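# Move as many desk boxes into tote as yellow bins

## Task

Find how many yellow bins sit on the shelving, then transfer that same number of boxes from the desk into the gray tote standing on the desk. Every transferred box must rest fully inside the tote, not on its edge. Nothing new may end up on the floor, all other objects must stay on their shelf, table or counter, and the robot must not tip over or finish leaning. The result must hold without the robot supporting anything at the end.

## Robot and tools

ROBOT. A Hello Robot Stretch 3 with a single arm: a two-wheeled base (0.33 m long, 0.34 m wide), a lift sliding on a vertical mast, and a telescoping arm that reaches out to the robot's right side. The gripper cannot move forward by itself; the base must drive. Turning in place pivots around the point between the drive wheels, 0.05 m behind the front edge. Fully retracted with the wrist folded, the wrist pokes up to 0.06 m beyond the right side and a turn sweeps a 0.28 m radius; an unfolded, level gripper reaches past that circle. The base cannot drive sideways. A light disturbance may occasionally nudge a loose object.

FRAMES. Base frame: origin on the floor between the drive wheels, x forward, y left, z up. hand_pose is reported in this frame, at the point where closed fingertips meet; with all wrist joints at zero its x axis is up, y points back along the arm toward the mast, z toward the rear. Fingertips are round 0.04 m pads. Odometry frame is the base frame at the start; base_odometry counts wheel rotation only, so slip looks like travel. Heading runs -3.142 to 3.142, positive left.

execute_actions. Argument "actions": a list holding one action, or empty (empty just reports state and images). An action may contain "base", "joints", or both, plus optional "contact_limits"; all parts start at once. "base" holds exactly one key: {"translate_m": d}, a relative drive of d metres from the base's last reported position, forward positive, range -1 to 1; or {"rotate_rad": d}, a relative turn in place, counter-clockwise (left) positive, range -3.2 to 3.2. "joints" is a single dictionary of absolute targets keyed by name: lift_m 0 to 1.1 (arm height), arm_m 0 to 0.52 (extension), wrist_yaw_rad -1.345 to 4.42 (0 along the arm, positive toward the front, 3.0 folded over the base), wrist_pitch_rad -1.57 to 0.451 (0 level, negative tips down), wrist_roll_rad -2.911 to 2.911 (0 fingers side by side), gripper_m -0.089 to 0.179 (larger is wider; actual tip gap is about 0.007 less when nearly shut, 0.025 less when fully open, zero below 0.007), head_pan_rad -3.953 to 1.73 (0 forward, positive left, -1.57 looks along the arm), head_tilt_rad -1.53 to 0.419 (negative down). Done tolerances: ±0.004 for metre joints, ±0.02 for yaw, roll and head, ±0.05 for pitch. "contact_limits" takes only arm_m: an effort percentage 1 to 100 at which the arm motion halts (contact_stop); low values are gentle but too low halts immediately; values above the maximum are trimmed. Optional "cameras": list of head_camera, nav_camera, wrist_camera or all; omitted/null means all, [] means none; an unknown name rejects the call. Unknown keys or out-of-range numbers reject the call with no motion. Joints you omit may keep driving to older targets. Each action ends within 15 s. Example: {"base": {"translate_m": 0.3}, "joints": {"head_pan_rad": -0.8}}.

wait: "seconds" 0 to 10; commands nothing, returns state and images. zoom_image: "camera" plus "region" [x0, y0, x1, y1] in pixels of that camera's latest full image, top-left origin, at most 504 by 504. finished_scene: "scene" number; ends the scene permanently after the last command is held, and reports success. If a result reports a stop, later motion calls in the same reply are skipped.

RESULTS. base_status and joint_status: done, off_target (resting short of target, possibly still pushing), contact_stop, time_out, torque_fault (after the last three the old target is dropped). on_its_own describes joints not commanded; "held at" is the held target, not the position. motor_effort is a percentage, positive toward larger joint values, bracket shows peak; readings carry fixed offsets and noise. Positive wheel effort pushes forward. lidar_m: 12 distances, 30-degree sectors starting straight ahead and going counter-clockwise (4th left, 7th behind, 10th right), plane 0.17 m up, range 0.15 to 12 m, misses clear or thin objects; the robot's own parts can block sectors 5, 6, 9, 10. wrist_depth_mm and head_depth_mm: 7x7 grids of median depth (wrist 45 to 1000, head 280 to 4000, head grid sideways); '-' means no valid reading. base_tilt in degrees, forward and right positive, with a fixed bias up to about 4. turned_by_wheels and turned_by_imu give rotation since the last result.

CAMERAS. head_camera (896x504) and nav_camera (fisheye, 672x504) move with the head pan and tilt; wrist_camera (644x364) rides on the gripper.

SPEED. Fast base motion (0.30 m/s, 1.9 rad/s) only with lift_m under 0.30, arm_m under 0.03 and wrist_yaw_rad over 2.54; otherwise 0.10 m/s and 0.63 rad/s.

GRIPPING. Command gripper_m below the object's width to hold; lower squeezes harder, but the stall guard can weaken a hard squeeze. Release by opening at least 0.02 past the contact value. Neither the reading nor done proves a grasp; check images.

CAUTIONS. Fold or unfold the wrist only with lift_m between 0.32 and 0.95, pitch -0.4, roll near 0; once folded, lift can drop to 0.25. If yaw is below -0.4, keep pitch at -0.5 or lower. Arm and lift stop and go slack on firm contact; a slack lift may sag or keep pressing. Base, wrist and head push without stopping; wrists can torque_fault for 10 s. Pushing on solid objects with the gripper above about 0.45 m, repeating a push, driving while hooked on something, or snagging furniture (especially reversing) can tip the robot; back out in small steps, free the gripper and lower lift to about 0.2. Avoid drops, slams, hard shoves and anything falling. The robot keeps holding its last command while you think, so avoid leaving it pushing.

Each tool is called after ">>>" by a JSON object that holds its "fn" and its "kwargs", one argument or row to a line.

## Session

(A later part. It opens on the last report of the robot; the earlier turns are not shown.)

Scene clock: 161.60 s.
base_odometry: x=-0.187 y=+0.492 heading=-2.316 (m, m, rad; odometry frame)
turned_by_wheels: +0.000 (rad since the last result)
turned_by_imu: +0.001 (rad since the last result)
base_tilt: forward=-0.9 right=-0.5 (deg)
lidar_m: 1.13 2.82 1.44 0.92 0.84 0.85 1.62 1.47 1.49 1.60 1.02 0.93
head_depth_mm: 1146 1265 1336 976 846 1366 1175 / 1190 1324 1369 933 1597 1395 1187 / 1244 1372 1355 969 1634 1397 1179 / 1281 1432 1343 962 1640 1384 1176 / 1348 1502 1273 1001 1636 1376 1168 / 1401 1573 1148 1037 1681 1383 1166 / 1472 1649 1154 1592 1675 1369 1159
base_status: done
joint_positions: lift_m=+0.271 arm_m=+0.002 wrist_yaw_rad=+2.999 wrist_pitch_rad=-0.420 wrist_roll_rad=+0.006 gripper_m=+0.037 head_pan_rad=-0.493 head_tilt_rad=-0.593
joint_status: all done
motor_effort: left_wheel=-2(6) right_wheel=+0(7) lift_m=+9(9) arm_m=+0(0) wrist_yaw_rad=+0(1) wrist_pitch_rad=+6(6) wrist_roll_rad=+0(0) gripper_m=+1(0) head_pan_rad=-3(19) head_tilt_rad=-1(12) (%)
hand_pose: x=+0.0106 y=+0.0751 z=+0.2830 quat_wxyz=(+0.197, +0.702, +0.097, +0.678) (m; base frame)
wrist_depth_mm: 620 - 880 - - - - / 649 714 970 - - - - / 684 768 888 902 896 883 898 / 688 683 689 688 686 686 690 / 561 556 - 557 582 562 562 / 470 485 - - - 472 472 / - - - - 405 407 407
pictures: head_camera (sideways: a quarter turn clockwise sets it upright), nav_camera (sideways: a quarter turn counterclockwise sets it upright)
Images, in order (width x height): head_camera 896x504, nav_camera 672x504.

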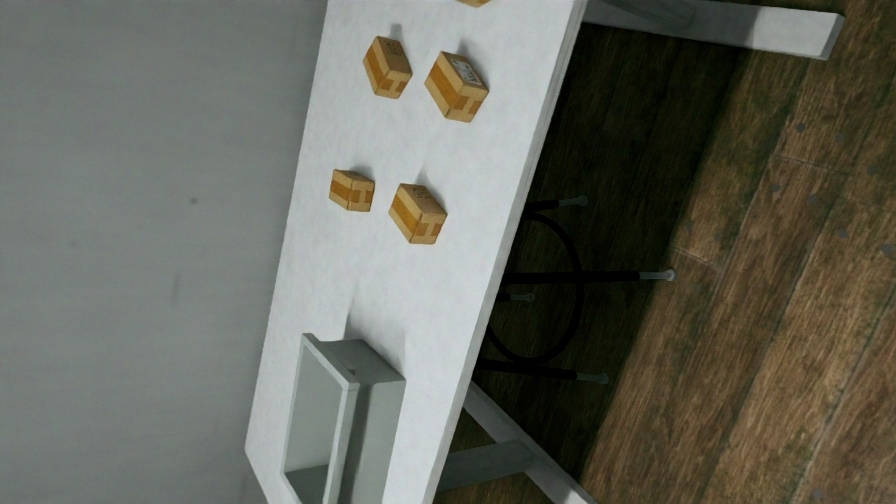

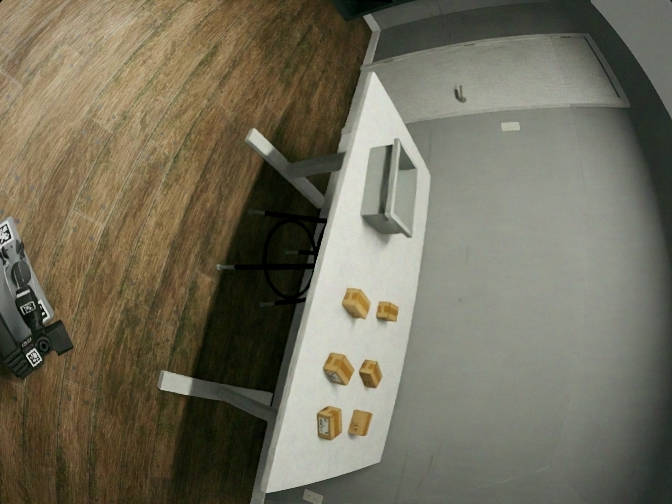

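>>> {"fn": "execute_actions", "kwargs": {
  "actions": [
    {"base": {"rotate_rad": -0.169}, "joints": {"lift_m": 0.36}}
  ],
  "cameras": []
}}

>>> {"fn": "execute_actions", "kwargs": {
  "actions": [
    {"base": {"translate_m": 0.61}, "joints": {"lift_m": 0.94, "head_pan_rad": -0.75, "head_tilt_rad": -0.9}}
  ],
  "cameras": ["head_camera", "nav_camera"]
}}

Scene clock: 182.27 s.
base_odometry: x=-0.187 y=+0.492 heading=-2.485 (m, m, rad; odometry frame)
turned_by_wheels: -0.169 (rad since the last result)
turned_by_imu: -0.170 (rad since the last result)
base_tilt: forward=-0.9 right=-0.5 (deg)
lidar_m: 1.14 2.61 1.91 1.01 0.84 0.84 0.94 1.48 1.48 1.65 1.02 0.93
head_depth_mm: 1145 1255 1349 932 1559 1406 1190 / 1171 1292 1370 936 1525 1354 1182 / 1194 1322 1354 928 1596 1390 1182 / 1215 1361 1344 963 1628 1386 1174 / 1250 1397 1341 957 1584 1383 1173 / 1276 1430 1327 996 1677 1378 1161 / 1310 1470 1183 987 1608 1375 1165
base_status: done
joint_positions: lift_m=+0.359 arm_m=+0.002 wrist_yaw_rad=+2.999 wrist_pitch_rad=-0.420 wrist_roll_rad=+0.006 gripper_m=+0.037 head_pan_rad=-0.493 head_tilt_rad=-0.593
joint_status: all done
motor_effort: left_wheel=+1(9) right_wheel=-2(5) lift_m=+38(40) arm_m=+0(0) wrist_yaw_rad=+0(0) wrist_pitch_rad=+6(6) wrist_roll_rad=+0(1) gripper_m=+0(1) head_pan_rad=-3(3) head_tilt_rad=-3(2) (%)
hand_pose: x=+0.0106 y=+0.0751 z=+0.3715 quat_wxyz=(+0.197, +0.702, +0.097, +0.678) (m; base frame)
wrist_depth_mm: 634 - - - - - - / 654 751 - - - - - / 694 803 - - - - - / 727 800 835 833 841 841 855 / 681 682 - 681 708 679 680 / 568 568 - 568 - 569 573 / 497 512 - 525 485 501 495
pictures: none
No camera images: the call's "cameras" was empty. Leave "cameras" out to get every camera's image.

Scene clock: 189.33 s.
base_odometry: x=-0.670 y=+0.120 heading=-2.485 (m, m, rad; odometry frame)
turned_by_wheels: +0.000 (rad since the last result)
turned_by_imu: +0.001 (rad since the last result)
base_tilt: forward=-0.9 right=-0.5 (deg)
lidar_m: 0.53 1.78 2.44 1.57 1.30 1.30 1.45 1.89 1.87 0.80 0.39 0.39
head_depth_mm: 868 975 837 707 634 1193 - / 869 973 834 702 607 1179 1129 / 867 972 776 700 605 1174 1113 / 865 968 825 698 603 1174 1097 / 862 966 821 694 601 1166 1082 / 860 963 818 677 599 1167 1080 / 856 958 816 669 585 1164 1076
base_status: done
joint_positions: lift_m=+0.939 arm_m=+0.002 wrist_yaw_rad=+2.999 wrist_pitch_rad=-0.420 wrist_roll_rad=+0.006 gripper_m=+0.037 head_pan_rad=-0.743 head_tilt_rad=-0.889
joint_status: all done
motor_effort: left_wheel=+1(7) right_wheel=-1(0) lift_m=+38(40) arm_m=+0(0) wrist_yaw_rad=+0(1) wrist_pitch_rad=+6(6) wrist_roll_rad=-1(0) gripper_m=-1(0) head_pan_rad=-3(21) head_tilt_rad=-6(20) (%)
hand_pose: x=+0.0106 y=+0.0751 z=+0.9515 quat_wxyz=(+0.197, +0.702, +0.097, +0.678) (m; base frame)
wrist_depth_mm: 955 - - - - - - / - - - - - - - / - - - - - - - / - - - - - - - / - - - - - - - / - - - - - - - / - - - - - - -
pictures: head_camera (sideways: a quarter turn clockwise sets it upright), nav_camera (sideways: a quarter turn counterclockwise sets it upright)
Images, in order (width x height): head_camera 896x504, nav_camera 672x504.

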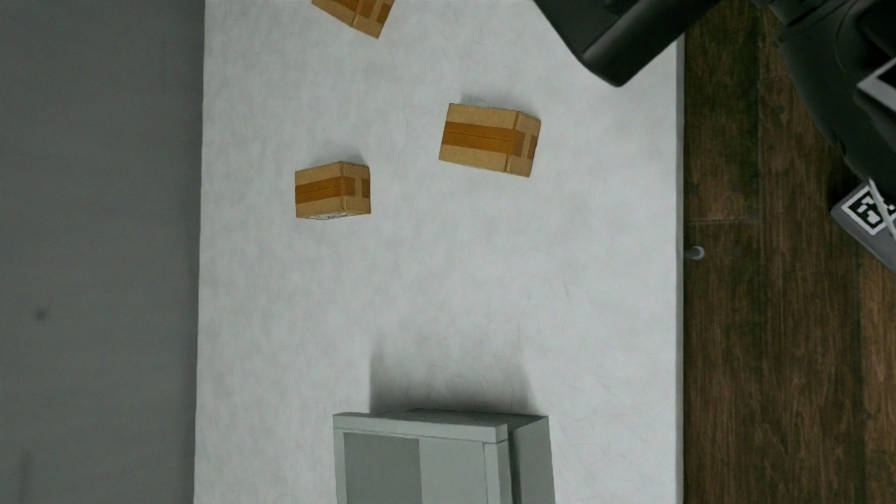

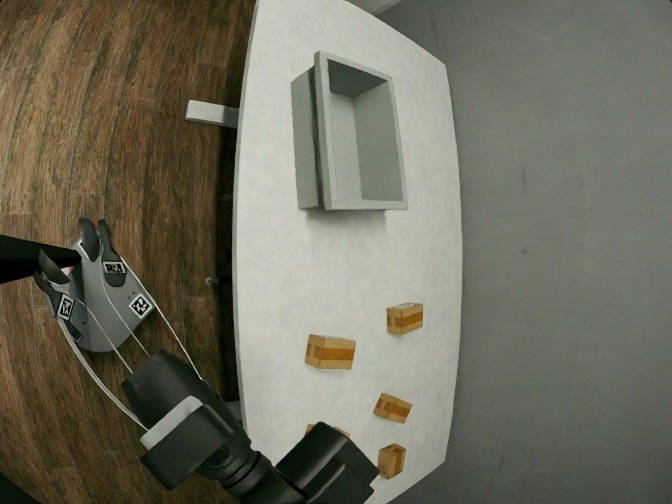

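>>> {"fn": "execute_actions", "kwargs": {
  "actions": []
}}

Scene clock: 202.07 s.
base_odometry: x=-0.670 y=+0.120 heading=-2.485 (m, m, rad; odometry frame)
turned_by_wheels: +0.000 (rad since the last result)
turned_by_imu: +0.000 (rad since the last result)
base_tilt: forward=-0.9 right=-0.5 (deg)
lidar_m: 0.53 1.78 2.44 1.56 1.30 1.30 1.45 1.88 1.88 0.80 0.39 0.39
head_depth_mm: 869 973 840 704 633 1195 - / 872 973 834 701 608 1181 1124 / 866 969 775 699 605 1174 1112 / 864 969 827 697 602 1171 1098 / 862 967 822 693 601 1169 1078 / 862 963 815 675 598 1166 1076 / 857 959 813 669 584 1163 1073
base_status: done
joint_positions: lift_m=+0.939 arm_m=+0.002 wrist_yaw_rad=+2.999 wrist_pitch_rad=-0.420 wrist_roll_rad=+0.006 gripper_m=+0.037 head_pan_rad=-0.743 head_tilt_rad=-0.889
joint_status: all done
motor_effort: left_wheel=+1(7) right_wheel=-1(0) lift_m=+38(40) arm_m=-1(0) wrist_yaw_rad=+1(1) wrist_pitch_rad=+7(6) wrist_roll_rad=-1(0) gripper_m=+1(0) head_pan_rad=-4(21) head_tilt_rad=-3(20) (%)
hand_pose: x=+0.0106 y=+0.0751 z=+0.9515 quat_wxyz=(+0.197, +0.702, +0.097, +0.678) (m; base frame)
wrist_depth_mm: 963 - - - - - - / - - - - - - - / - - - - - - - / - - - - - - - / - - - - - - - / - - - - - - - / - - - - - - -
pictures: head_camera (sideways: a quarter turn clockwise sets it upright), nav_camera (sideways: a quarter turn counterclockwise sets it upright), wrist_camera
Images, in order (width x height): head_camera 896x504, nav_camera 672x504, wrist_camera 644x364.

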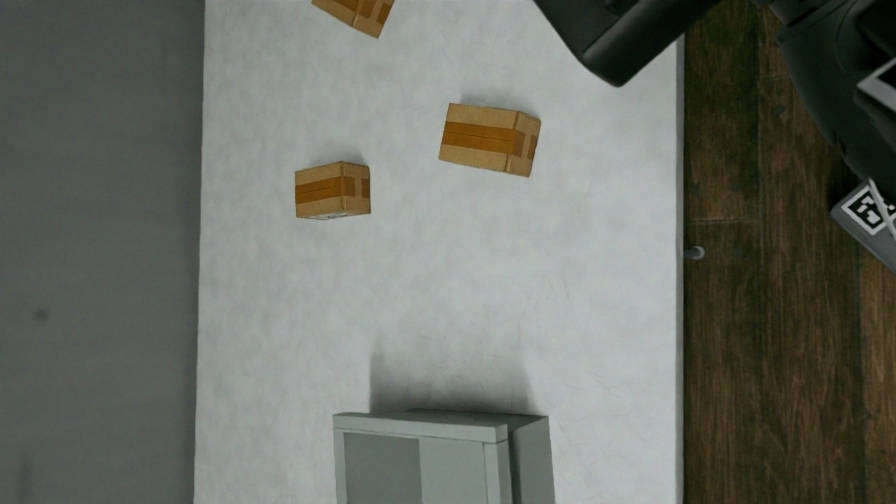

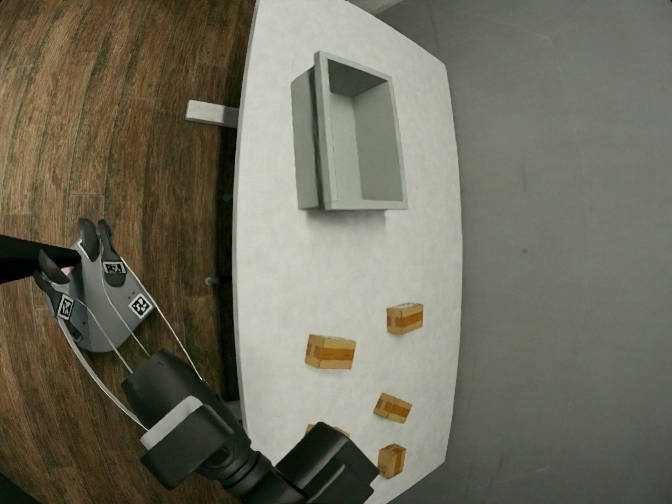

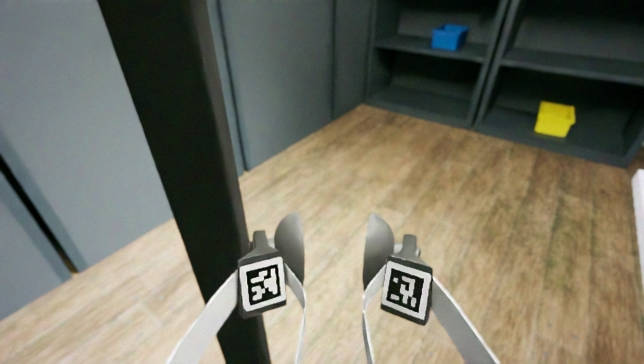

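>>> {"fn": "execute_actions", "kwargs": {
  "actions": [
    {"base": {"rotate_rad": 0.6}, "joints": {"wrist_yaw_rad": 0.0, "gripper_m": 0.15, "head_pan_rad": -1.57, "head_tilt_rad": -0.95}}
  ],
  "cameras": ["head_camera", "wrist_camera"]
}}

>>> {"fn": "execute_actions", "kwargs": {
  "actions": [
    {"joints": {"lift_m": 1.0, "wrist_pitch_rad": -1.57, "arm_m": 0.26}}
  ],
  "cameras": ["head_camera", "wrist_camera"]
}}

Scene clock: 215.27 s.
base_odometry: x=-0.670 y=+0.120 heading=-1.885 (m, m, rad; odometry frame)
turned_by_wheels: +0.600 (rad since the last result)
turned_by_imu: +0.606 (rad since the last result)
base_tilt: forward=-0.9 right=-0.5 (deg)
lidar_m: 2.00 2.44 1.50 1.30 1.30 1.51 1.88 1.88 0.80 0.39 0.53 0.54
head_depth_mm: 994 949 829 - - 1190 1090 / 971 939 767 - - 1184 1097 / 944 936 - - - 1200 - / 915 934 787 - 585 1198 - / 895 926 759 661 585 1173 1075 / 867 921 773 664 584 1167 1071 / 851 917 769 664 582 1147 1069
base_status: done
joint_positions: lift_m=+0.939 arm_m=+0.002 wrist_yaw_rad=+0.002 wrist_pitch_rad=-0.420 wrist_roll_rad=+0.006 gripper_m=+0.150 head_pan_rad=-1.563 head_tilt_rad=-0.938
joint_status: all done
motor_effort: left_wheel=-2(6) right_wheel=+1(4) lift_m=+38(38) arm_m=+0(1) wrist_yaw_rad=-2(2) wrist_pitch_rad=+6(6) wrist_roll_rad=-1(1) gripper_m=+1(82) head_pan_rad=-3(38) head_tilt_rad=-4(10) (%)
hand_pose: x=-0.0211 y=-0.3710 z=+0.9515 quat_wxyz=(+0.690, +0.148, -0.693, -0.147) (m; base frame)
wrist_depth_mm: 600 626 657 690 737 774 826 / 647 679 712 749 802 859 920 / 699 725 745 783 789 776 - / 597 594 602 601 598 553 599 / 487 503 489 471 469 506 486 / 399 - 410 411 412 - 398 / 318 352 354 320 356 344 355
pictures: head_camera (sideways: a quarter turn clockwise sets it upright), wrist_camera
Images, in order (width x height): head_camera 896x504, wrist_camera 644x364.

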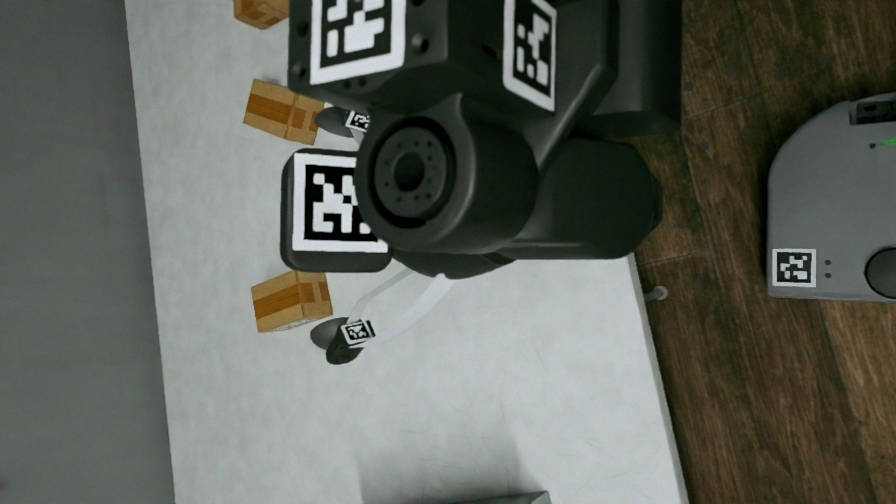

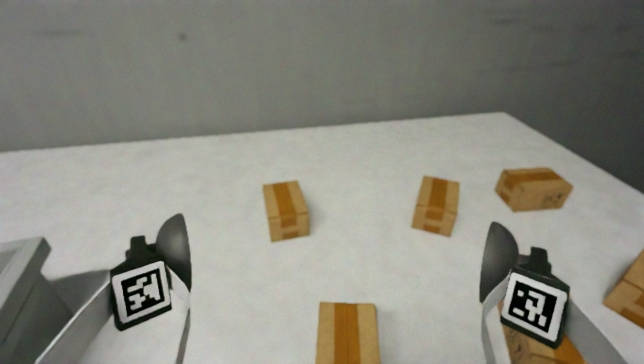

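Scene clock: 218.40 s.
base_odometry: x=-0.670 y=+0.120 heading=-1.885 (m, m, rad; odometry frame)
turned_by_wheels: +0.000 (rad since the last result)
turned_by_imu: +0.000 (rad since the last result)
base_tilt: forward=-0.9 right=-0.5 (deg)
lidar_m: 2.00 2.44 1.50 1.30 1.30 1.52 1.88 1.88 0.80 0.39 0.53 0.54
head_depth_mm: 1028 945 787 649 626 1208 1090 / - 940 767 673 614 1205 1101 / - 939 773 651 600 1202 - / 909 956 761 646 588 1195 - / 890 925 756 667 586 1176 1072 / 870 919 770 664 583 1171 1074 / 847 917 767 660 581 1151 1069
base_status: not commanded
joint_positions: lift_m=+0.999 arm_m=+0.260 wrist_yaw_rad=+0.000 wrist_pitch_rad=-1.543 wrist_roll_rad=+0.006 gripper_m=+0.150 head_pan_rad=-1.563 head_tilt_rad=-0.938
joint_status: all done
joint sent to its limit — the command would take wrist_pitch_rad past its lower limit, so that joint was sent only as far as its limit.
motor_effort: left_wheel=-2(2) right_wheel=+1(1) lift_m=+38(40) arm_m=+4(6) wrist_yaw_rad=-1(3) wrist_pitch_rad=-2(5) wrist_roll_rad=-1(1) gripper_m=+1(1) head_pan_rad=-3(3) head_tilt_rad=-4(5) (%)
hand_pose: x=-0.0216 y=-0.3876 z=+0.8811 quat_wxyz=(+0.505, +0.492, -0.508, -0.495) (m; base frame)
wrist_depth_mm: 303 299 295 295 291 288 285 / 309 306 303 301 298 297 266 / 315 313 312 262 302 304 254 / 318 323 319 270 314 310 304 / 304 333 328 325 322 319 317 / 298 - 339 337 332 - 326 / 354 351 349 - - - -
pictures: head_camera (sideways: a quarter turn clockwise sets it upright), wrist_camera
Images, in order (width x height): head_camera 896x504, wrist_camera 644x364.

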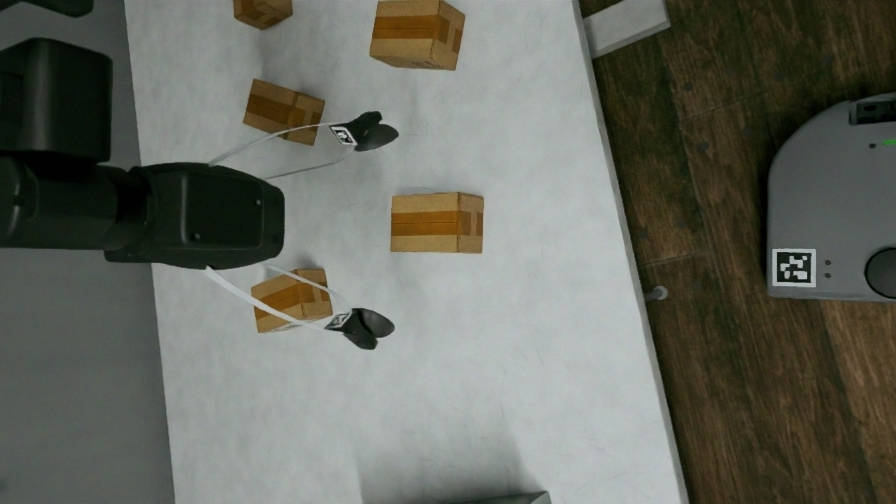

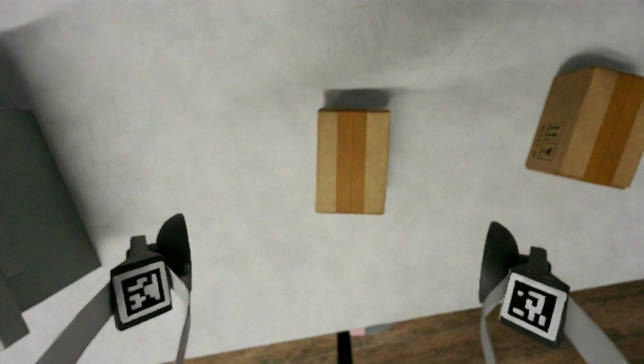

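>>> {"fn": "execute_actions", "kwargs": {
  "actions": [
    {"base": {"rotate_rad": -0.035}, "joints": {"lift_m": 0.93, "arm_m": 0.294, "wrist_roll_rad": 1.57, "gripper_m": 0.17}}
  ],
  "cameras": ["head_camera", "wrist_camera"]
}}

Scene clock: 234.03 s.
base_odometry: x=-0.670 y=+0.120 heading=-1.920 (m, m, rad; odometry frame)
turned_by_wheels: -0.035 (rad since the last result)
turned_by_imu: -0.035 (rad since the last result)
base_tilt: forward=-0.9 right=-0.5 (deg)
lidar_m: 1.89 2.44 1.53 1.30 1.30 1.49 1.88 1.88 0.80 0.39 0.78 0.53
head_depth_mm: - - 788 653 941 1203 1087 / - 916 767 673 622 1201 1095 / - - 767 671 610 1195 - / 921 - 764 642 589 1197 - / 898 925 744 668 584 1176 1073 / 872 921 770 666 583 1156 1074 / 846 914 767 661 581 1134 1069
base_status: done
joint_positions: lift_m=+0.931 arm_m=+0.294 wrist_yaw_rad=+0.000 wrist_pitch_rad=-1.544 wrist_roll_rad=+1.566 gripper_m=+0.170 head_pan_rad=-1.563 head_tilt_rad=-0.938
joint_status: all done
motor_effort: left_wheel=+2(3) right_wheel=-2(4) lift_m=+9(35) arm_m=+5(5) wrist_yaw_rad=-1(1) wrist_pitch_rad=-2(2) wrist_roll_rad=+1(1) gripper_m=-1(74) head_pan_rad=-2(2) head_tilt_rad=-4(4) (%)
hand_pose: x=-0.0215 y=-0.4211 z=+0.8127 quat_wxyz=(+0.002, +0.001, -0.716, -0.698) (m; base frame)
wrist_depth_mm: 233 234 232 230 228 225 857 / 242 241 238 235 233 230 873 / 249 248 245 241 239 237 900 / 257 255 252 200 243 242 932 / 263 259 258 204 250 249 936 / 268 - 266 263 259 256 979 / 227 277 274 270 267 264 -
pictures: head_camera (sideways: a quarter turn clockwise sets it upright), wrist_camera
Images, in order (width x height): head_camera 896x504, wrist_camera 644x364.

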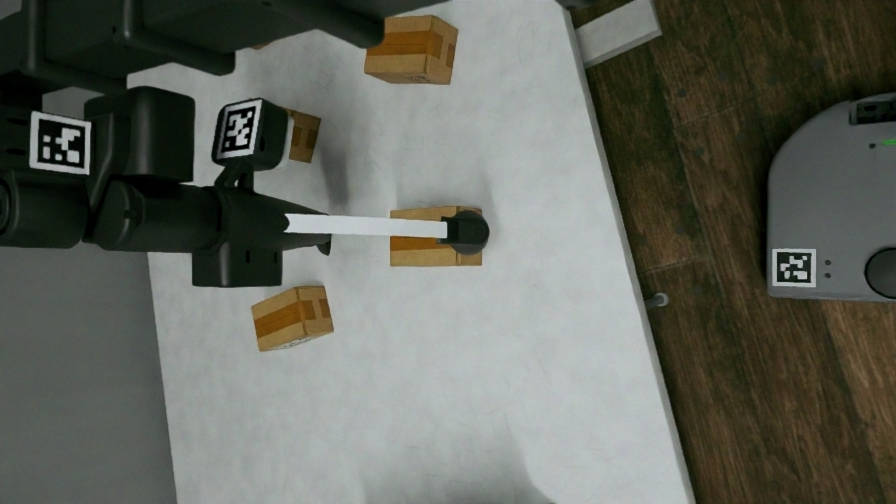

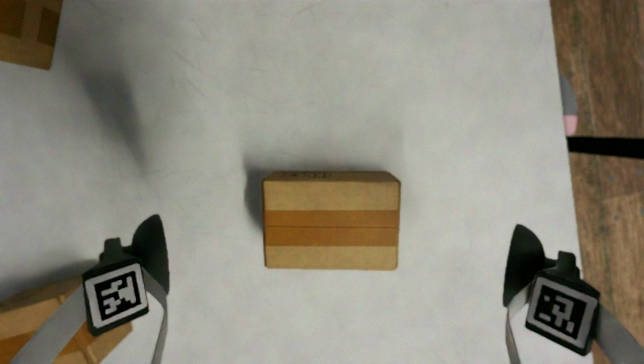

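>>> {"fn": "execute_actions", "kwargs": {
  "actions": [
    {"joints": {"lift_m": 0.866, "gripper_m": 0.145}}
  ],
  "cameras": ["wrist_camera"]
}}

>>> {"fn": "execute_actions", "kwargs": {
  "actions": [
    {"joints": {"gripper_m": 0.075}}
  ],
  "cameras": ["head_camera", "wrist_camera"]
}}

Scene clock: 240.37 s.
base_odometry: x=-0.670 y=+0.120 heading=-1.920 (m, m, rad; odometry frame)
turned_by_wheels: +0.000 (rad since the last result)
turned_by_imu: +0.000 (rad since the last result)
base_tilt: forward=-0.9 right=-0.5 (deg)
lidar_m: 1.88 2.44 1.53 1.30 1.30 1.48 1.88 1.88 0.80 0.39 0.78 0.53
head_depth_mm: 1013 972 - - - 1197 1085 / 952 - 752 676 623 1204 1101 / 920 - 748 674 609 1199 - / 919 942 - 646 589 1202 - / 896 923 743 667 586 1171 1074 / 873 921 771 665 583 1157 1069 / 846 916 769 661 583 1131 1071
base_status: not commanded
joint_positions: lift_m=+0.867 arm_m=+0.294 wrist_yaw_rad=+0.000 wrist_pitch_rad=-1.544 wrist_roll_rad=+1.566 gripper_m=+0.145 head_pan_rad=-1.563 head_tilt_rad=-0.938
joint_status: all done
motor_effort: left_wheel=+2(1) right_wheel=-1(2) lift_m=+9(9) arm_m=+4(5) wrist_yaw_rad=+0(0) wrist_pitch_rad=-2(2) wrist_roll_rad=+1(1) gripper_m=+1(81) head_pan_rad=-3(4) head_tilt_rad=-4(5) (%)
hand_pose: x=-0.0215 y=-0.4211 z=+0.7487 quat_wxyz=(+0.002, +0.001, -0.716, -0.698) (m; base frame)
wrist_depth_mm: 176 174 172 170 168 167 165 / 180 178 176 174 172 171 168 / 185 184 180 179 177 175 174 / 190 188 186 182 181 180 178 / 195 194 141 137 137 184 183 / 202 - 195 141 141 - 187 / 202 206 203 200 198 196 193
pictures: wrist_camera
Images, in order (width x height): wrist_camera 644x364.

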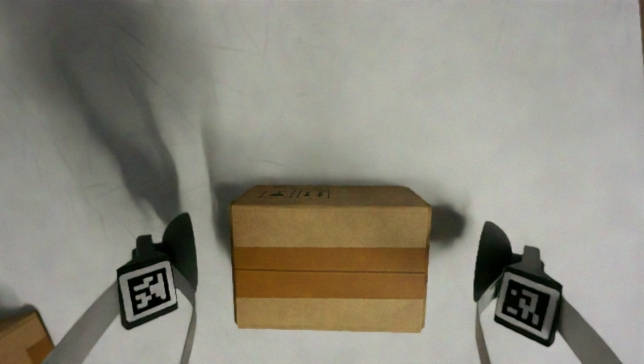

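Scene clock: 241.57 s.
base_odometry: x=-0.670 y=+0.120 heading=-1.920 (m, m, rad; odometry frame)
turned_by_wheels: +0.000 (rad since the last result)
turned_by_imu: +0.000 (rad since the last result)
base_tilt: forward=-0.9 right=-0.5 (deg)
lidar_m: 1.89 2.44 1.53 1.30 1.29 1.48 1.88 1.88 0.80 0.39 0.78 0.53
head_depth_mm: 1016 973 - - - 1186 1085 / 952 - 749 675 623 1201 1104 / 927 - 747 661 612 1197 - / 917 945 - 642 587 1195 - / 899 925 741 668 585 1179 1076 / 871 918 773 665 585 1157 1074 / 848 915 769 662 581 1132 1070
base_status: not commanded
joint_positions: lift_m=+0.867 arm_m=+0.294 wrist_yaw_rad=+0.000 wrist_pitch_rad=-1.544 wrist_roll_rad=+1.566 gripper_m=+0.075 head_pan_rad=-1.563 head_tilt_rad=-0.938
joint_status: all done
motor_effort: left_wheel=+2(2) right_wheel=-2(1) lift_m=+9(9) arm_m=+5(5) wrist_yaw_rad=+0(0) wrist_pitch_rad=-2(2) wrist_roll_rad=+1(1) gripper_m=-11(86) head_pan_rad=-2(2) head_tilt_rad=-5(5) (%)
hand_pose: x=-0.0215 y=-0.4211 z=+0.7487 quat_wxyz=(+0.002, +0.001, -0.716, -0.698) (m; base frame)
wrist_depth_mm: 175 173 172 170 168 166 165 / 180 178 176 174 172 170 169 / 185 183 181 179 177 175 174 / 190 188 185 182 181 179 178 / 195 194 138 136 134 185 182 / 202 200 141 140 138 189 188 / 205 205 203 200 198 197 193
pictures: head_camera (sideways: a quarter turn clockwise sets it upright), wrist_camera
Images, in order (width x height): head_camera 896x504, wrist_camera 644x364.

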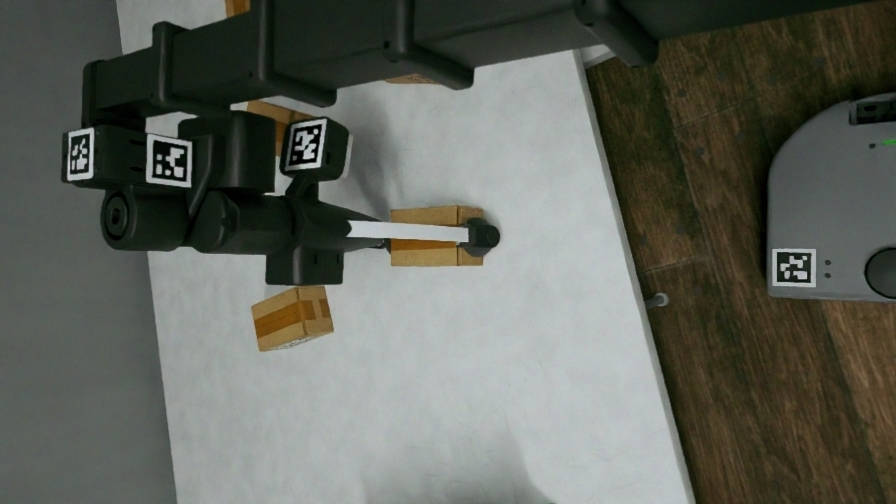

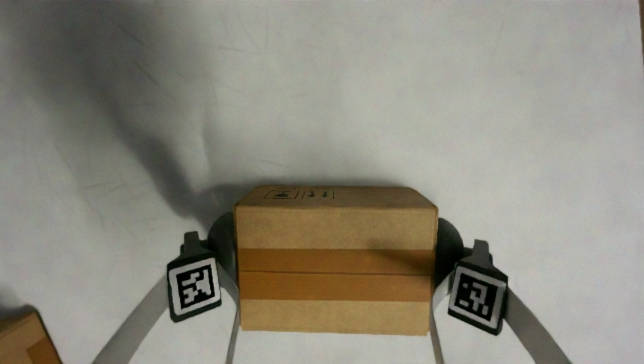

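>>> {"fn": "execute_actions", "kwargs": {
  "actions": [
    {"base": {"rotate_rad": 0.45}, "joints": {"lift_m": 1.03, "gripper_m": 0.06, "arm_m": 0.38, "wrist_roll_rad": 2.0}}
  ],
  "cameras": ["wrist_camera"]
}}

>>> {"fn": "execute_actions", "kwargs": {
  "actions": [
    {"base": {"rotate_rad": 0.74}, "joints": {"arm_m": 0.48, "wrist_roll_rad": 2.38, "head_tilt_rad": -0.8}}
  ],
  "cameras": ["head_camera", "wrist_camera"]
}}

Scene clock: 294.73 s.
base_odometry: x=-0.670 y=+0.120 heading=-1.470 (m, m, rad; odometry frame)
turned_by_wheels: +0.450 (rad since the last result)
turned_by_imu: +0.455 (rad since the last result)
base_tilt: forward=-0.9 right=-0.4 (deg)
lidar_m: 2.44 1.60 1.31 1.30 1.42 1.89 1.88 0.80 0.69 0.39 0.53 1.68
head_depth_mm: 849 931 774 678 592 1170 1084 / 842 939 750 676 590 1172 1103 / 893 911 765 673 589 1191 - / 945 915 745 671 587 1198 - / 915 926 718 642 594 1196 1072 / 932 921 694 626 604 1187 1075 / 956 914 707 623 604 1186 1067
base_status: done
joint_positions: lift_m=+1.029 arm_m=+0.380 wrist_yaw_rad=+0.000 wrist_pitch_rad=-1.544 wrist_roll_rad=+1.997 gripper_m=+0.061 head_pan_rad=-1.563 head_tilt_rad=-0.939
joint_status: all done
motor_effort: left_wheel=-2(7) right_wheel=+0(4) lift_m=+39(38) arm_m=+5(6) wrist_yaw_rad=-1(1) wrist_pitch_rad=-2(2) wrist_roll_rad=+1(0) gripper_m=-14(73) head_pan_rad=-2(3) head_tilt_rad=-5(5) (%)
hand_pose: x=-0.0215 y=-0.5071 z=+0.9111 quat_wxyz=(-0.151, -0.148, -0.700, -0.682) (m; base frame)
wrist_depth_mm: 330 283 321 320 317 313 313 / 340 288 329 328 326 322 323 / 350 344 341 336 334 329 330 / 359 356 351 342 340 339 339 / 369 364 136 134 133 344 347 / 382 376 140 139 137 238 350 / 391 388 381 248 371 368 267
pictures: wrist_camera
Images, in order (width x height): wrist_camera 644x364.

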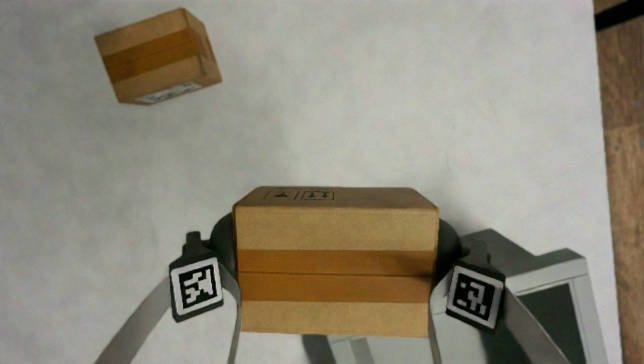

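Scene clock: 296.87 s.
base_odometry: x=-0.670 y=+0.120 heading=-0.730 (m, m, rad; odometry frame)
turned_by_wheels: +0.740 (rad since the last result)
turned_by_imu: +0.747 (rad since the last result)
base_tilt: forward=-0.9 right=-0.5 (deg)
lidar_m: 1.42 1.30 1.31 2.05 1.88 1.68 0.80 0.39 0.53 0.83 2.49 2.19
head_depth_mm: 1009 1083 934 680 614 553 496 / 1092 1157 932 732 599 552 1069 / 1195 1208 758 735 625 583 1100 / 1344 1581 676 696 648 1246 1108 / 1544 1830 918 748 1372 1242 1097 / 1815 2220 914 1573 1433 1235 1095 / 2258 2542 2060 1690 1432 1240 1089
base_status: done
joint_positions: lift_m=+1.029 arm_m=+0.480 wrist_yaw_rad=+0.000 wrist_pitch_rad=-1.544 wrist_roll_rad=+2.377 gripper_m=+0.061 head_pan_rad=-1.563 head_tilt_rad=-0.803
joint_status: all done
motor_effort: left_wheel=-1(7) right_wheel=+0(7) lift_m=+38(39) arm_m=+4(4) wrist_yaw_rad=-1(1) wrist_pitch_rad=-2(2) wrist_roll_rad=+0(1) gripper_m=-15(13) head_pan_rad=-3(3) head_tilt_rad=+0(12) (%)
hand_pose: x=-0.0214 y=-0.6071 z=+0.9111 quat_wxyz=(-0.281, -0.274, -0.659, -0.642) (m; base frame)
wrist_depth_mm: 328 325 265 316 312 312 940 / 339 335 269 325 312 324 980 / 347 342 274 334 304 336 - / 358 354 228 224 223 - - / 368 364 136 135 133 - - / 380 375 140 138 137 - - / 393 385 381 379 372 - -
pictures: head_camera (sideways: a quarter turn clockwise sets it upright), wrist_camera
Images, in order (width x height): head_camera 896x504, wrist_camera 644x364.

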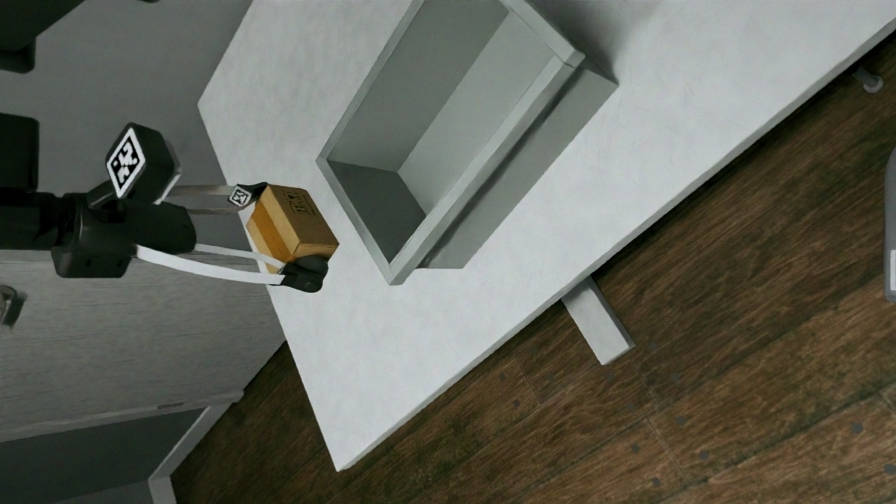

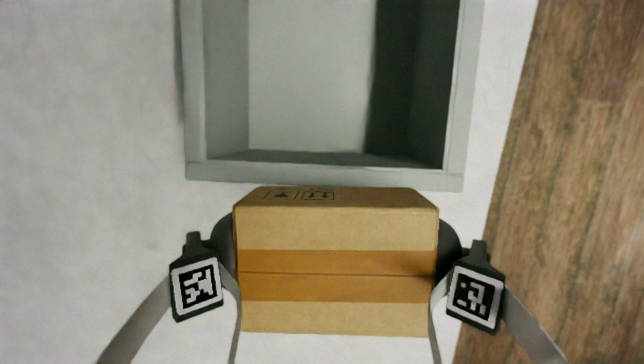

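>>> {"fn": "execute_actions", "kwargs": {
  "actions": [
    {"base": {"translate_m": -0.054}, "joints": {"arm_m": 0.432, "wrist_roll_rad": 2.41, "lift_m": 1.005}}
  ],
  "cameras": ["head_camera", "wrist_camera"]
}}

Scene clock: 311.07 s.
base_odometry: x=-0.711 y=+0.156 heading=-0.730 (m, m, rad; odometry frame)
turned_by_wheels: +0.000 (rad since the last result)
turned_by_imu: +0.000 (rad since the last result)
base_tilt: forward=-0.9 right=-0.4 (deg)
lidar_m: 1.46 1.34 1.35 2.01 1.84 1.61 0.75 0.35 0.51 0.83 2.34 2.26
head_depth_mm: - 1055 939 653 640 553 487 / 1046 1116 934 698 601 552 495 / - 1183 781 735 608 551 1086 / 1339 1554 631 692 634 1178 1108 / 1480 1734 917 712 676 1242 1096 / 1745 2124 912 763 1432 1239 1093 / 2151 2526 2034 1650 1434 1239 1090
base_status: done
joint_positions: lift_m=+1.006 arm_m=+0.432 wrist_yaw_rad=+0.000 wrist_pitch_rad=-1.544 wrist_roll_rad=+2.406 gripper_m=+0.061 head_pan_rad=-1.563 head_tilt_rad=-0.803
joint_status: all done
motor_effort: left_wheel=-2(6) right_wheel=+1(2) lift_m=+9(36) arm_m=-3(4) wrist_yaw_rad=+0(1) wrist_pitch_rad=-2(2) wrist_roll_rad=+1(1) gripper_m=-13(14) head_pan_rad=-3(3) head_tilt_rad=+1(1) (%)
hand_pose: x=-0.0214 y=-0.5596 z=+0.8877 quat_wxyz=(-0.290, -0.283, -0.655, -0.638) (m; base frame)
wrist_depth_mm: 309 305 257 295 290 288 929 / 315 310 259 303 297 297 953 / 326 321 259 310 305 306 974 / 334 330 232 315 243 316 - / 343 336 136 135 133 - - / 354 351 140 139 137 - - / 364 360 356 352 350 - -
pictures: head_camera (sideways: a quarter turn clockwise sets it upright), wrist_camera
Images, in order (width x height): head_camera 896x504, wrist_camera 644x364.

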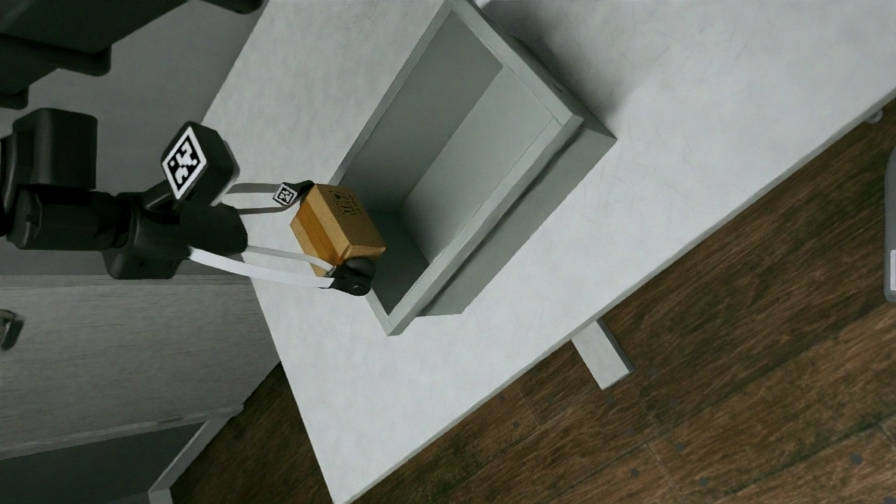

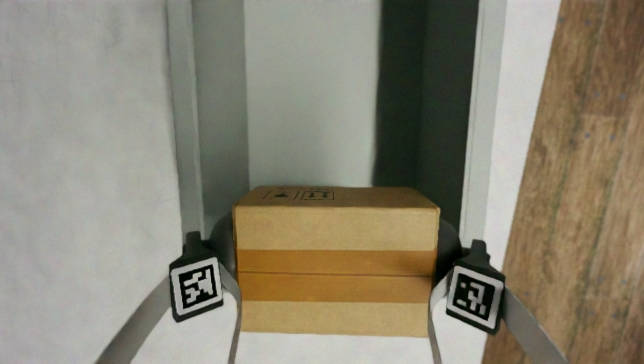

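>>> {"fn": "execute_actions", "kwargs": {
  "actions": [
    {"joints": {"lift_m": 0.875}}
  ],
  "cameras": ["head_camera", "wrist_camera"]
}}

Scene clock: 331.57 s.
base_odometry: x=-0.711 y=+0.156 heading=-0.730 (m, m, rad; odometry frame)
turned_by_wheels: +0.000 (rad since the last result)
turned_by_imu: +0.000 (rad since the last result)
base_tilt: forward=-0.9 right=-0.5 (deg)
lidar_m: 1.46 1.34 1.35 2.02 1.84 1.61 0.75 0.35 0.51 0.83 2.34 2.27
head_depth_mm: 950 1041 - - - 554 484 / 1039 - 903 702 599 550 495 / 1144 - 960 733 608 551 1081 / 1313 1533 826 672 632 1180 1110 / 1471 1739 918 710 677 1237 1093 / 1742 2120 912 764 1416 1242 1090 / 2154 2500 2061 1642 1424 1240 1088
base_status: not commanded
joint_positions: lift_m=+0.876 arm_m=+0.432 wrist_yaw_rad=+0.000 wrist_pitch_rad=-1.544 wrist_roll_rad=+2.406 gripper_m=+0.061 head_pan_rad=-1.563 head_tilt_rad=-0.803
joint_status: all done
motor_effort: left_wheel=-1(1) right_wheel=+1(1) lift_m=+10(10) arm_m=-3(3) wrist_yaw_rad=-1(0) wrist_pitch_rad=-2(2) wrist_roll_rad=+1(1) gripper_m=-14(12) head_pan_rad=-3(3) head_tilt_rad=+1(1) (%)
hand_pose: x=-0.0214 y=-0.5596 z=+0.7577 quat_wxyz=(-0.290, -0.283, -0.655, -0.638) (m; base frame)
wrist_depth_mm: 103 137 176 174 174 153 99 / 104 138 181 179 178 152 99 / 104 139 186 184 182 151 99 / 104 139 190 187 186 151 98 / 105 140 136 134 133 150 98 / 105 132 140 138 137 130 98 / 106 135 143 142 141 144 98
pictures: head_camera (sideways: a quarter turn clockwise sets it upright), wrist_camera
Images, in order (width x height): head_camera 896x504, wrist_camera 644x364.

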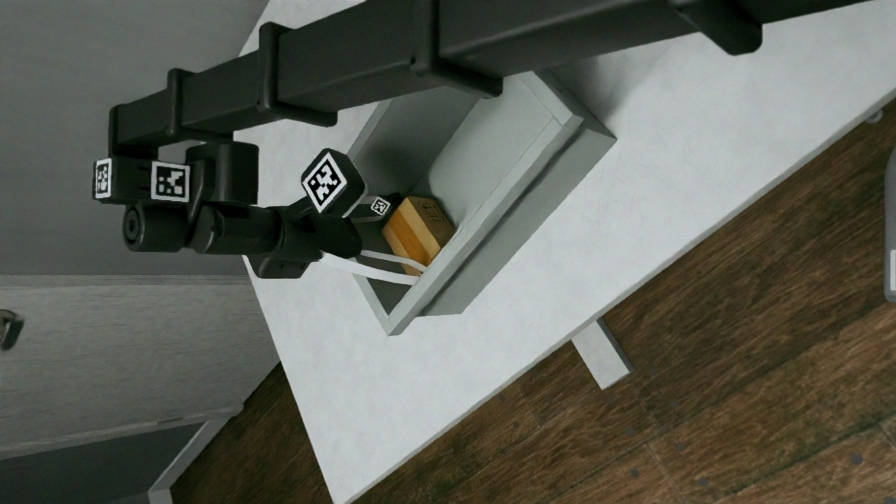

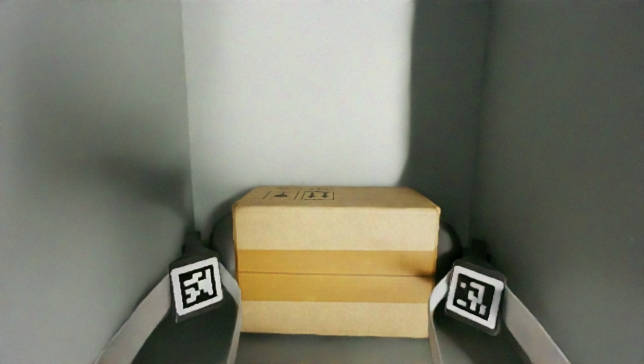

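>>> {"fn": "execute_actions", "kwargs": {
  "actions": [
    {"joints": {"lift_m": 0.870, "gripper_m": 0.128}}
  ],
  "cameras": ["wrist_camera"]
}}

>>> {"fn": "execute_actions", "kwargs": {
  "actions": [
    {"joints": {"lift_m": 1.0}}
  ],
  "cameras": ["head_camera", "wrist_camera"]
}}

Scene clock: 337.27 s.
base_odometry: x=-0.711 y=+0.156 heading=-0.730 (m, m, rad; odometry frame)
turned_by_wheels: +0.000 (rad since the last result)
turned_by_imu: +0.000 (rad since the last result)
base_tilt: forward=-0.9 right=-0.4 (deg)
lidar_m: 1.46 1.34 1.35 2.01 1.85 1.61 0.74 0.35 0.51 0.83 2.34 2.26
head_depth_mm: 950 1041 989 - - 558 484 / 1042 - 903 703 599 552 495 / 1151 - 960 732 604 550 1089 / 1308 1533 761 667 633 1175 1105 / 1476 1728 918 710 676 1248 1097 / 1737 2111 910 766 1434 1243 1093 / 2164 2506 2062 1632 1422 1244 1088
base_status: not commanded
joint_positions: lift_m=+0.871 arm_m=+0.432 wrist_yaw_rad=+0.000 wrist_pitch_rad=-1.543 wrist_roll_rad=+2.406 gripper_m=+0.128 head_pan_rad=-1.563 head_tilt_rad=-0.803
joint_status: all done
motor_effort: left_wheel=-2(2) right_wheel=+1(2) lift_m=+10(10) arm_m=-3(3) wrist_yaw_rad=-1(1) wrist_pitch_rad=-3(3) wrist_roll_rad=+1(1) gripper_m=+5(82) head_pan_rad=-3(3) head_tilt_rad=+2(2) (%)
hand_pose: x=-0.0214 y=-0.5600 z=+0.7526 quat_wxyz=(-0.290, -0.283, -0.655, -0.637) (m; base frame)
wrist_depth_mm: 105 135 171 170 169 155 101 / 105 136 176 174 172 155 101 / 105 137 181 179 177 154 100 / 105 137 186 182 180 154 100 / 106 137 140 138 137 143 100 / 103 122 144 142 141 132 100 / 103 139 147 145 143 142 97
pictures: wrist_camera
Images, in order (width x height): wrist_camera 644x364.

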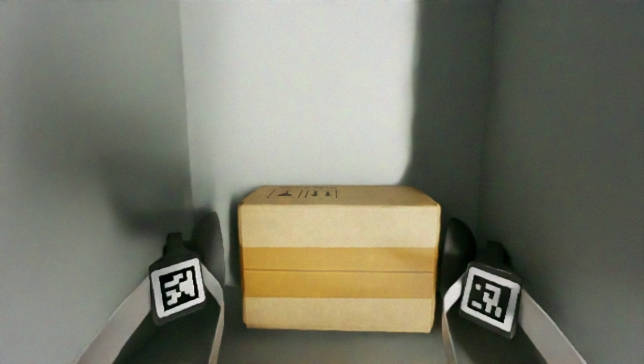

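Scene clock: 339.27 s.
base_odometry: x=-0.711 y=+0.156 heading=-0.730 (m, m, rad; odometry frame)
turned_by_wheels: +0.000 (rad since the last result)
turned_by_imu: +0.000 (rad since the last result)
base_tilt: forward=-0.9 right=-0.5 (deg)
lidar_m: 1.46 1.34 1.35 2.01 1.84 1.61 0.75 0.35 0.51 0.83 2.34 2.26
head_depth_mm: - 1060 935 652 641 554 487 / 1040 1117 935 701 598 552 495 / - 1207 838 732 606 550 1079 / 1337 1587 924 690 634 1181 1107 / 1479 1738 918 711 676 1247 1095 / 1744 2090 913 764 1437 1240 1091 / 2162 2509 2046 1635 1422 1234 1088
base_status: not commanded
joint_positions: lift_m=+0.999 arm_m=+0.432 wrist_yaw_rad=+0.000 wrist_pitch_rad=-1.542 wrist_roll_rad=+2.407 gripper_m=+0.128 head_pan_rad=-1.563 head_tilt_rad=-0.803
joint_status: all done
motor_effort: left_wheel=-1(2) right_wheel=+1(2) lift_m=+38(38) arm_m=-3(3) wrist_yaw_rad=+0(0) wrist_pitch_rad=-3(4) wrist_roll_rad=+1(0) gripper_m=+1(3) head_pan_rad=-2(3) head_tilt_rad=+2(0) (%)
hand_pose: x=-0.0214 y=-0.5603 z=+0.8811 quat_wxyz=(-0.291, -0.283, -0.656, -0.637) (m; base frame)
wrist_depth_mm: 301 297 251 288 285 202 921 / 308 305 251 295 292 202 936 / 317 313 253 303 299 297 959 / 330 323 253 265 265 307 - / 337 333 255 266 266 - - / 345 344 212 211 210 - - / 361 353 349 346 340 - -
pictures: head_camera (sideways: a quarter turn clockwise sets it upright), wrist_camera
Images, in order (width x height): head_camera 896x504, wrist_camera 644x364.

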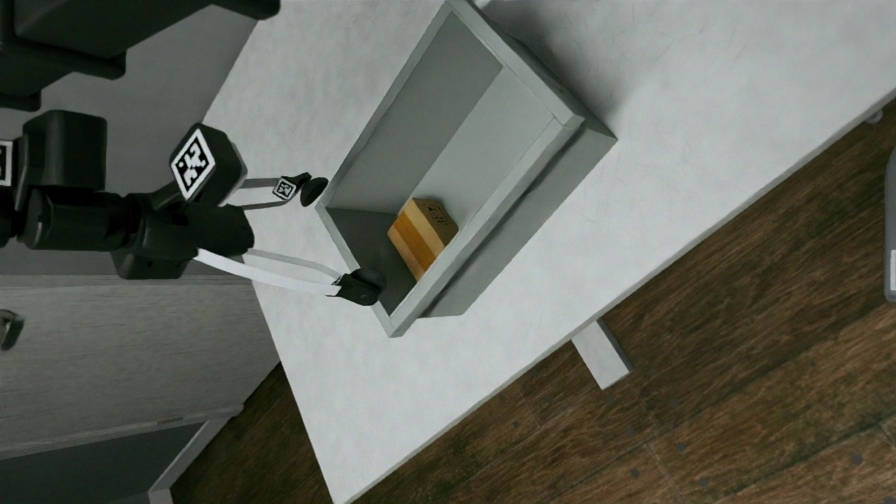

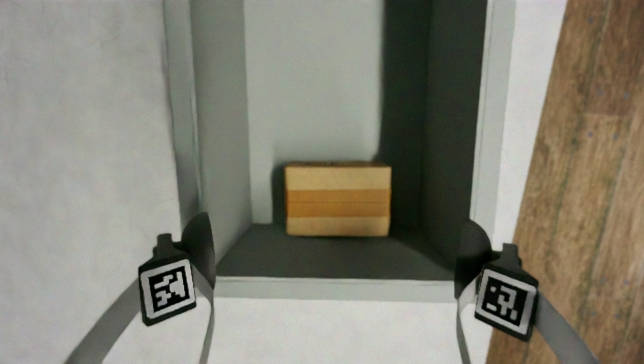

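>>> {"fn": "execute_actions", "kwargs": {
  "actions": [
    {"base": {"rotate_rad": -0.985}, "joints": {"arm_m": 0.468, "wrist_roll_rad": 1.455, "gripper_m": 0.17, "lift_m": 1.005}}
  ],
  "cameras": ["head_camera", "wrist_camera"]
}}

Scene clock: 358.23 s.
base_odometry: x=-0.711 y=+0.156 heading=-1.715 (m, m, rad; odometry frame)
turned_by_wheels: -0.985 (rad since the last result)
turned_by_imu: -0.995 (rad since the last result)
base_tilt: forward=-0.9 right=-0.4 (deg)
lidar_m: 2.48 2.08 1.43 1.34 1.37 1.96 1.84 0.78 0.75 0.35 0.51 0.83
head_depth_mm: - 965 935 733 641 554 1086 / 845 958 930 757 638 553 1089 / 845 967 930 753 637 550 1093 / 790 955 921 732 633 548 1081 / 798 926 919 749 632 547 1055 / 796 916 912 745 628 545 1062 / 786 906 911 723 602 543 1052
base_status: done
joint_positions: lift_m=+1.004 arm_m=+0.468 wrist_yaw_rad=+0.000 wrist_pitch_rad=-1.542 wrist_roll_rad=+1.459 gripper_m=+0.170 head_pan_rad=-1.563 head_tilt_rad=-0.803
joint_status: all done
motor_effort: left_wheel=+0(7) right_wheel=-1(5) lift_m=+38(40) arm_m=+4(5) wrist_yaw_rad=-1(0) wrist_pitch_rad=-3(3) wrist_roll_rad=-2(5) gripper_m=+1(83) head_pan_rad=-2(3) head_tilt_rad=+0(1) (%)
hand_pose: x=-0.0216 y=-0.5959 z=+0.8861 quat_wxyz=(+0.040, +0.039, -0.716, -0.696) (m; base frame)
wrist_depth_mm: 308 305 302 297 292 290 287 / 316 313 308 304 301 298 295 / 322 322 317 313 309 305 302 / 332 329 325 271 318 314 310 / 344 337 335 280 327 320 320 / 353 - 343 340 335 333 327 / 367 357 356 350 345 342 340
pictures: head_camera (sideways: a quarter turn clockwise sets it upright), wrist_camera
Images, in order (width x height): head_camera 896x504, wrist_camera 644x364.

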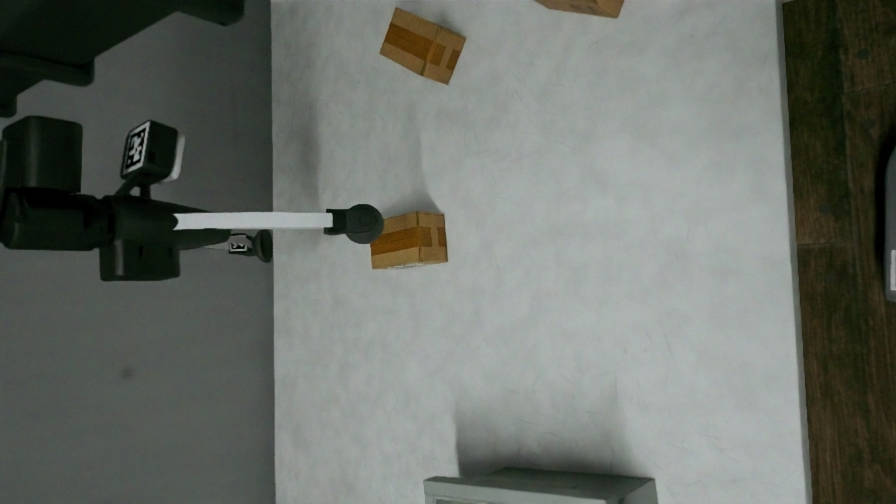

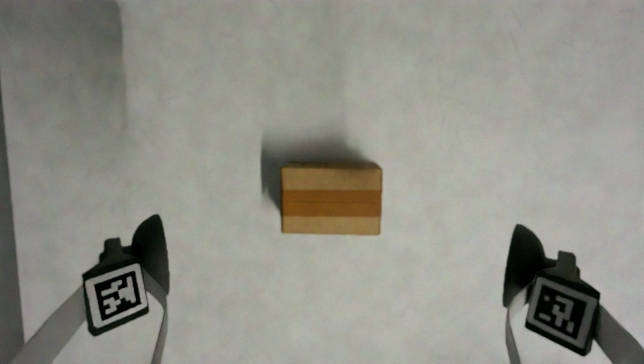

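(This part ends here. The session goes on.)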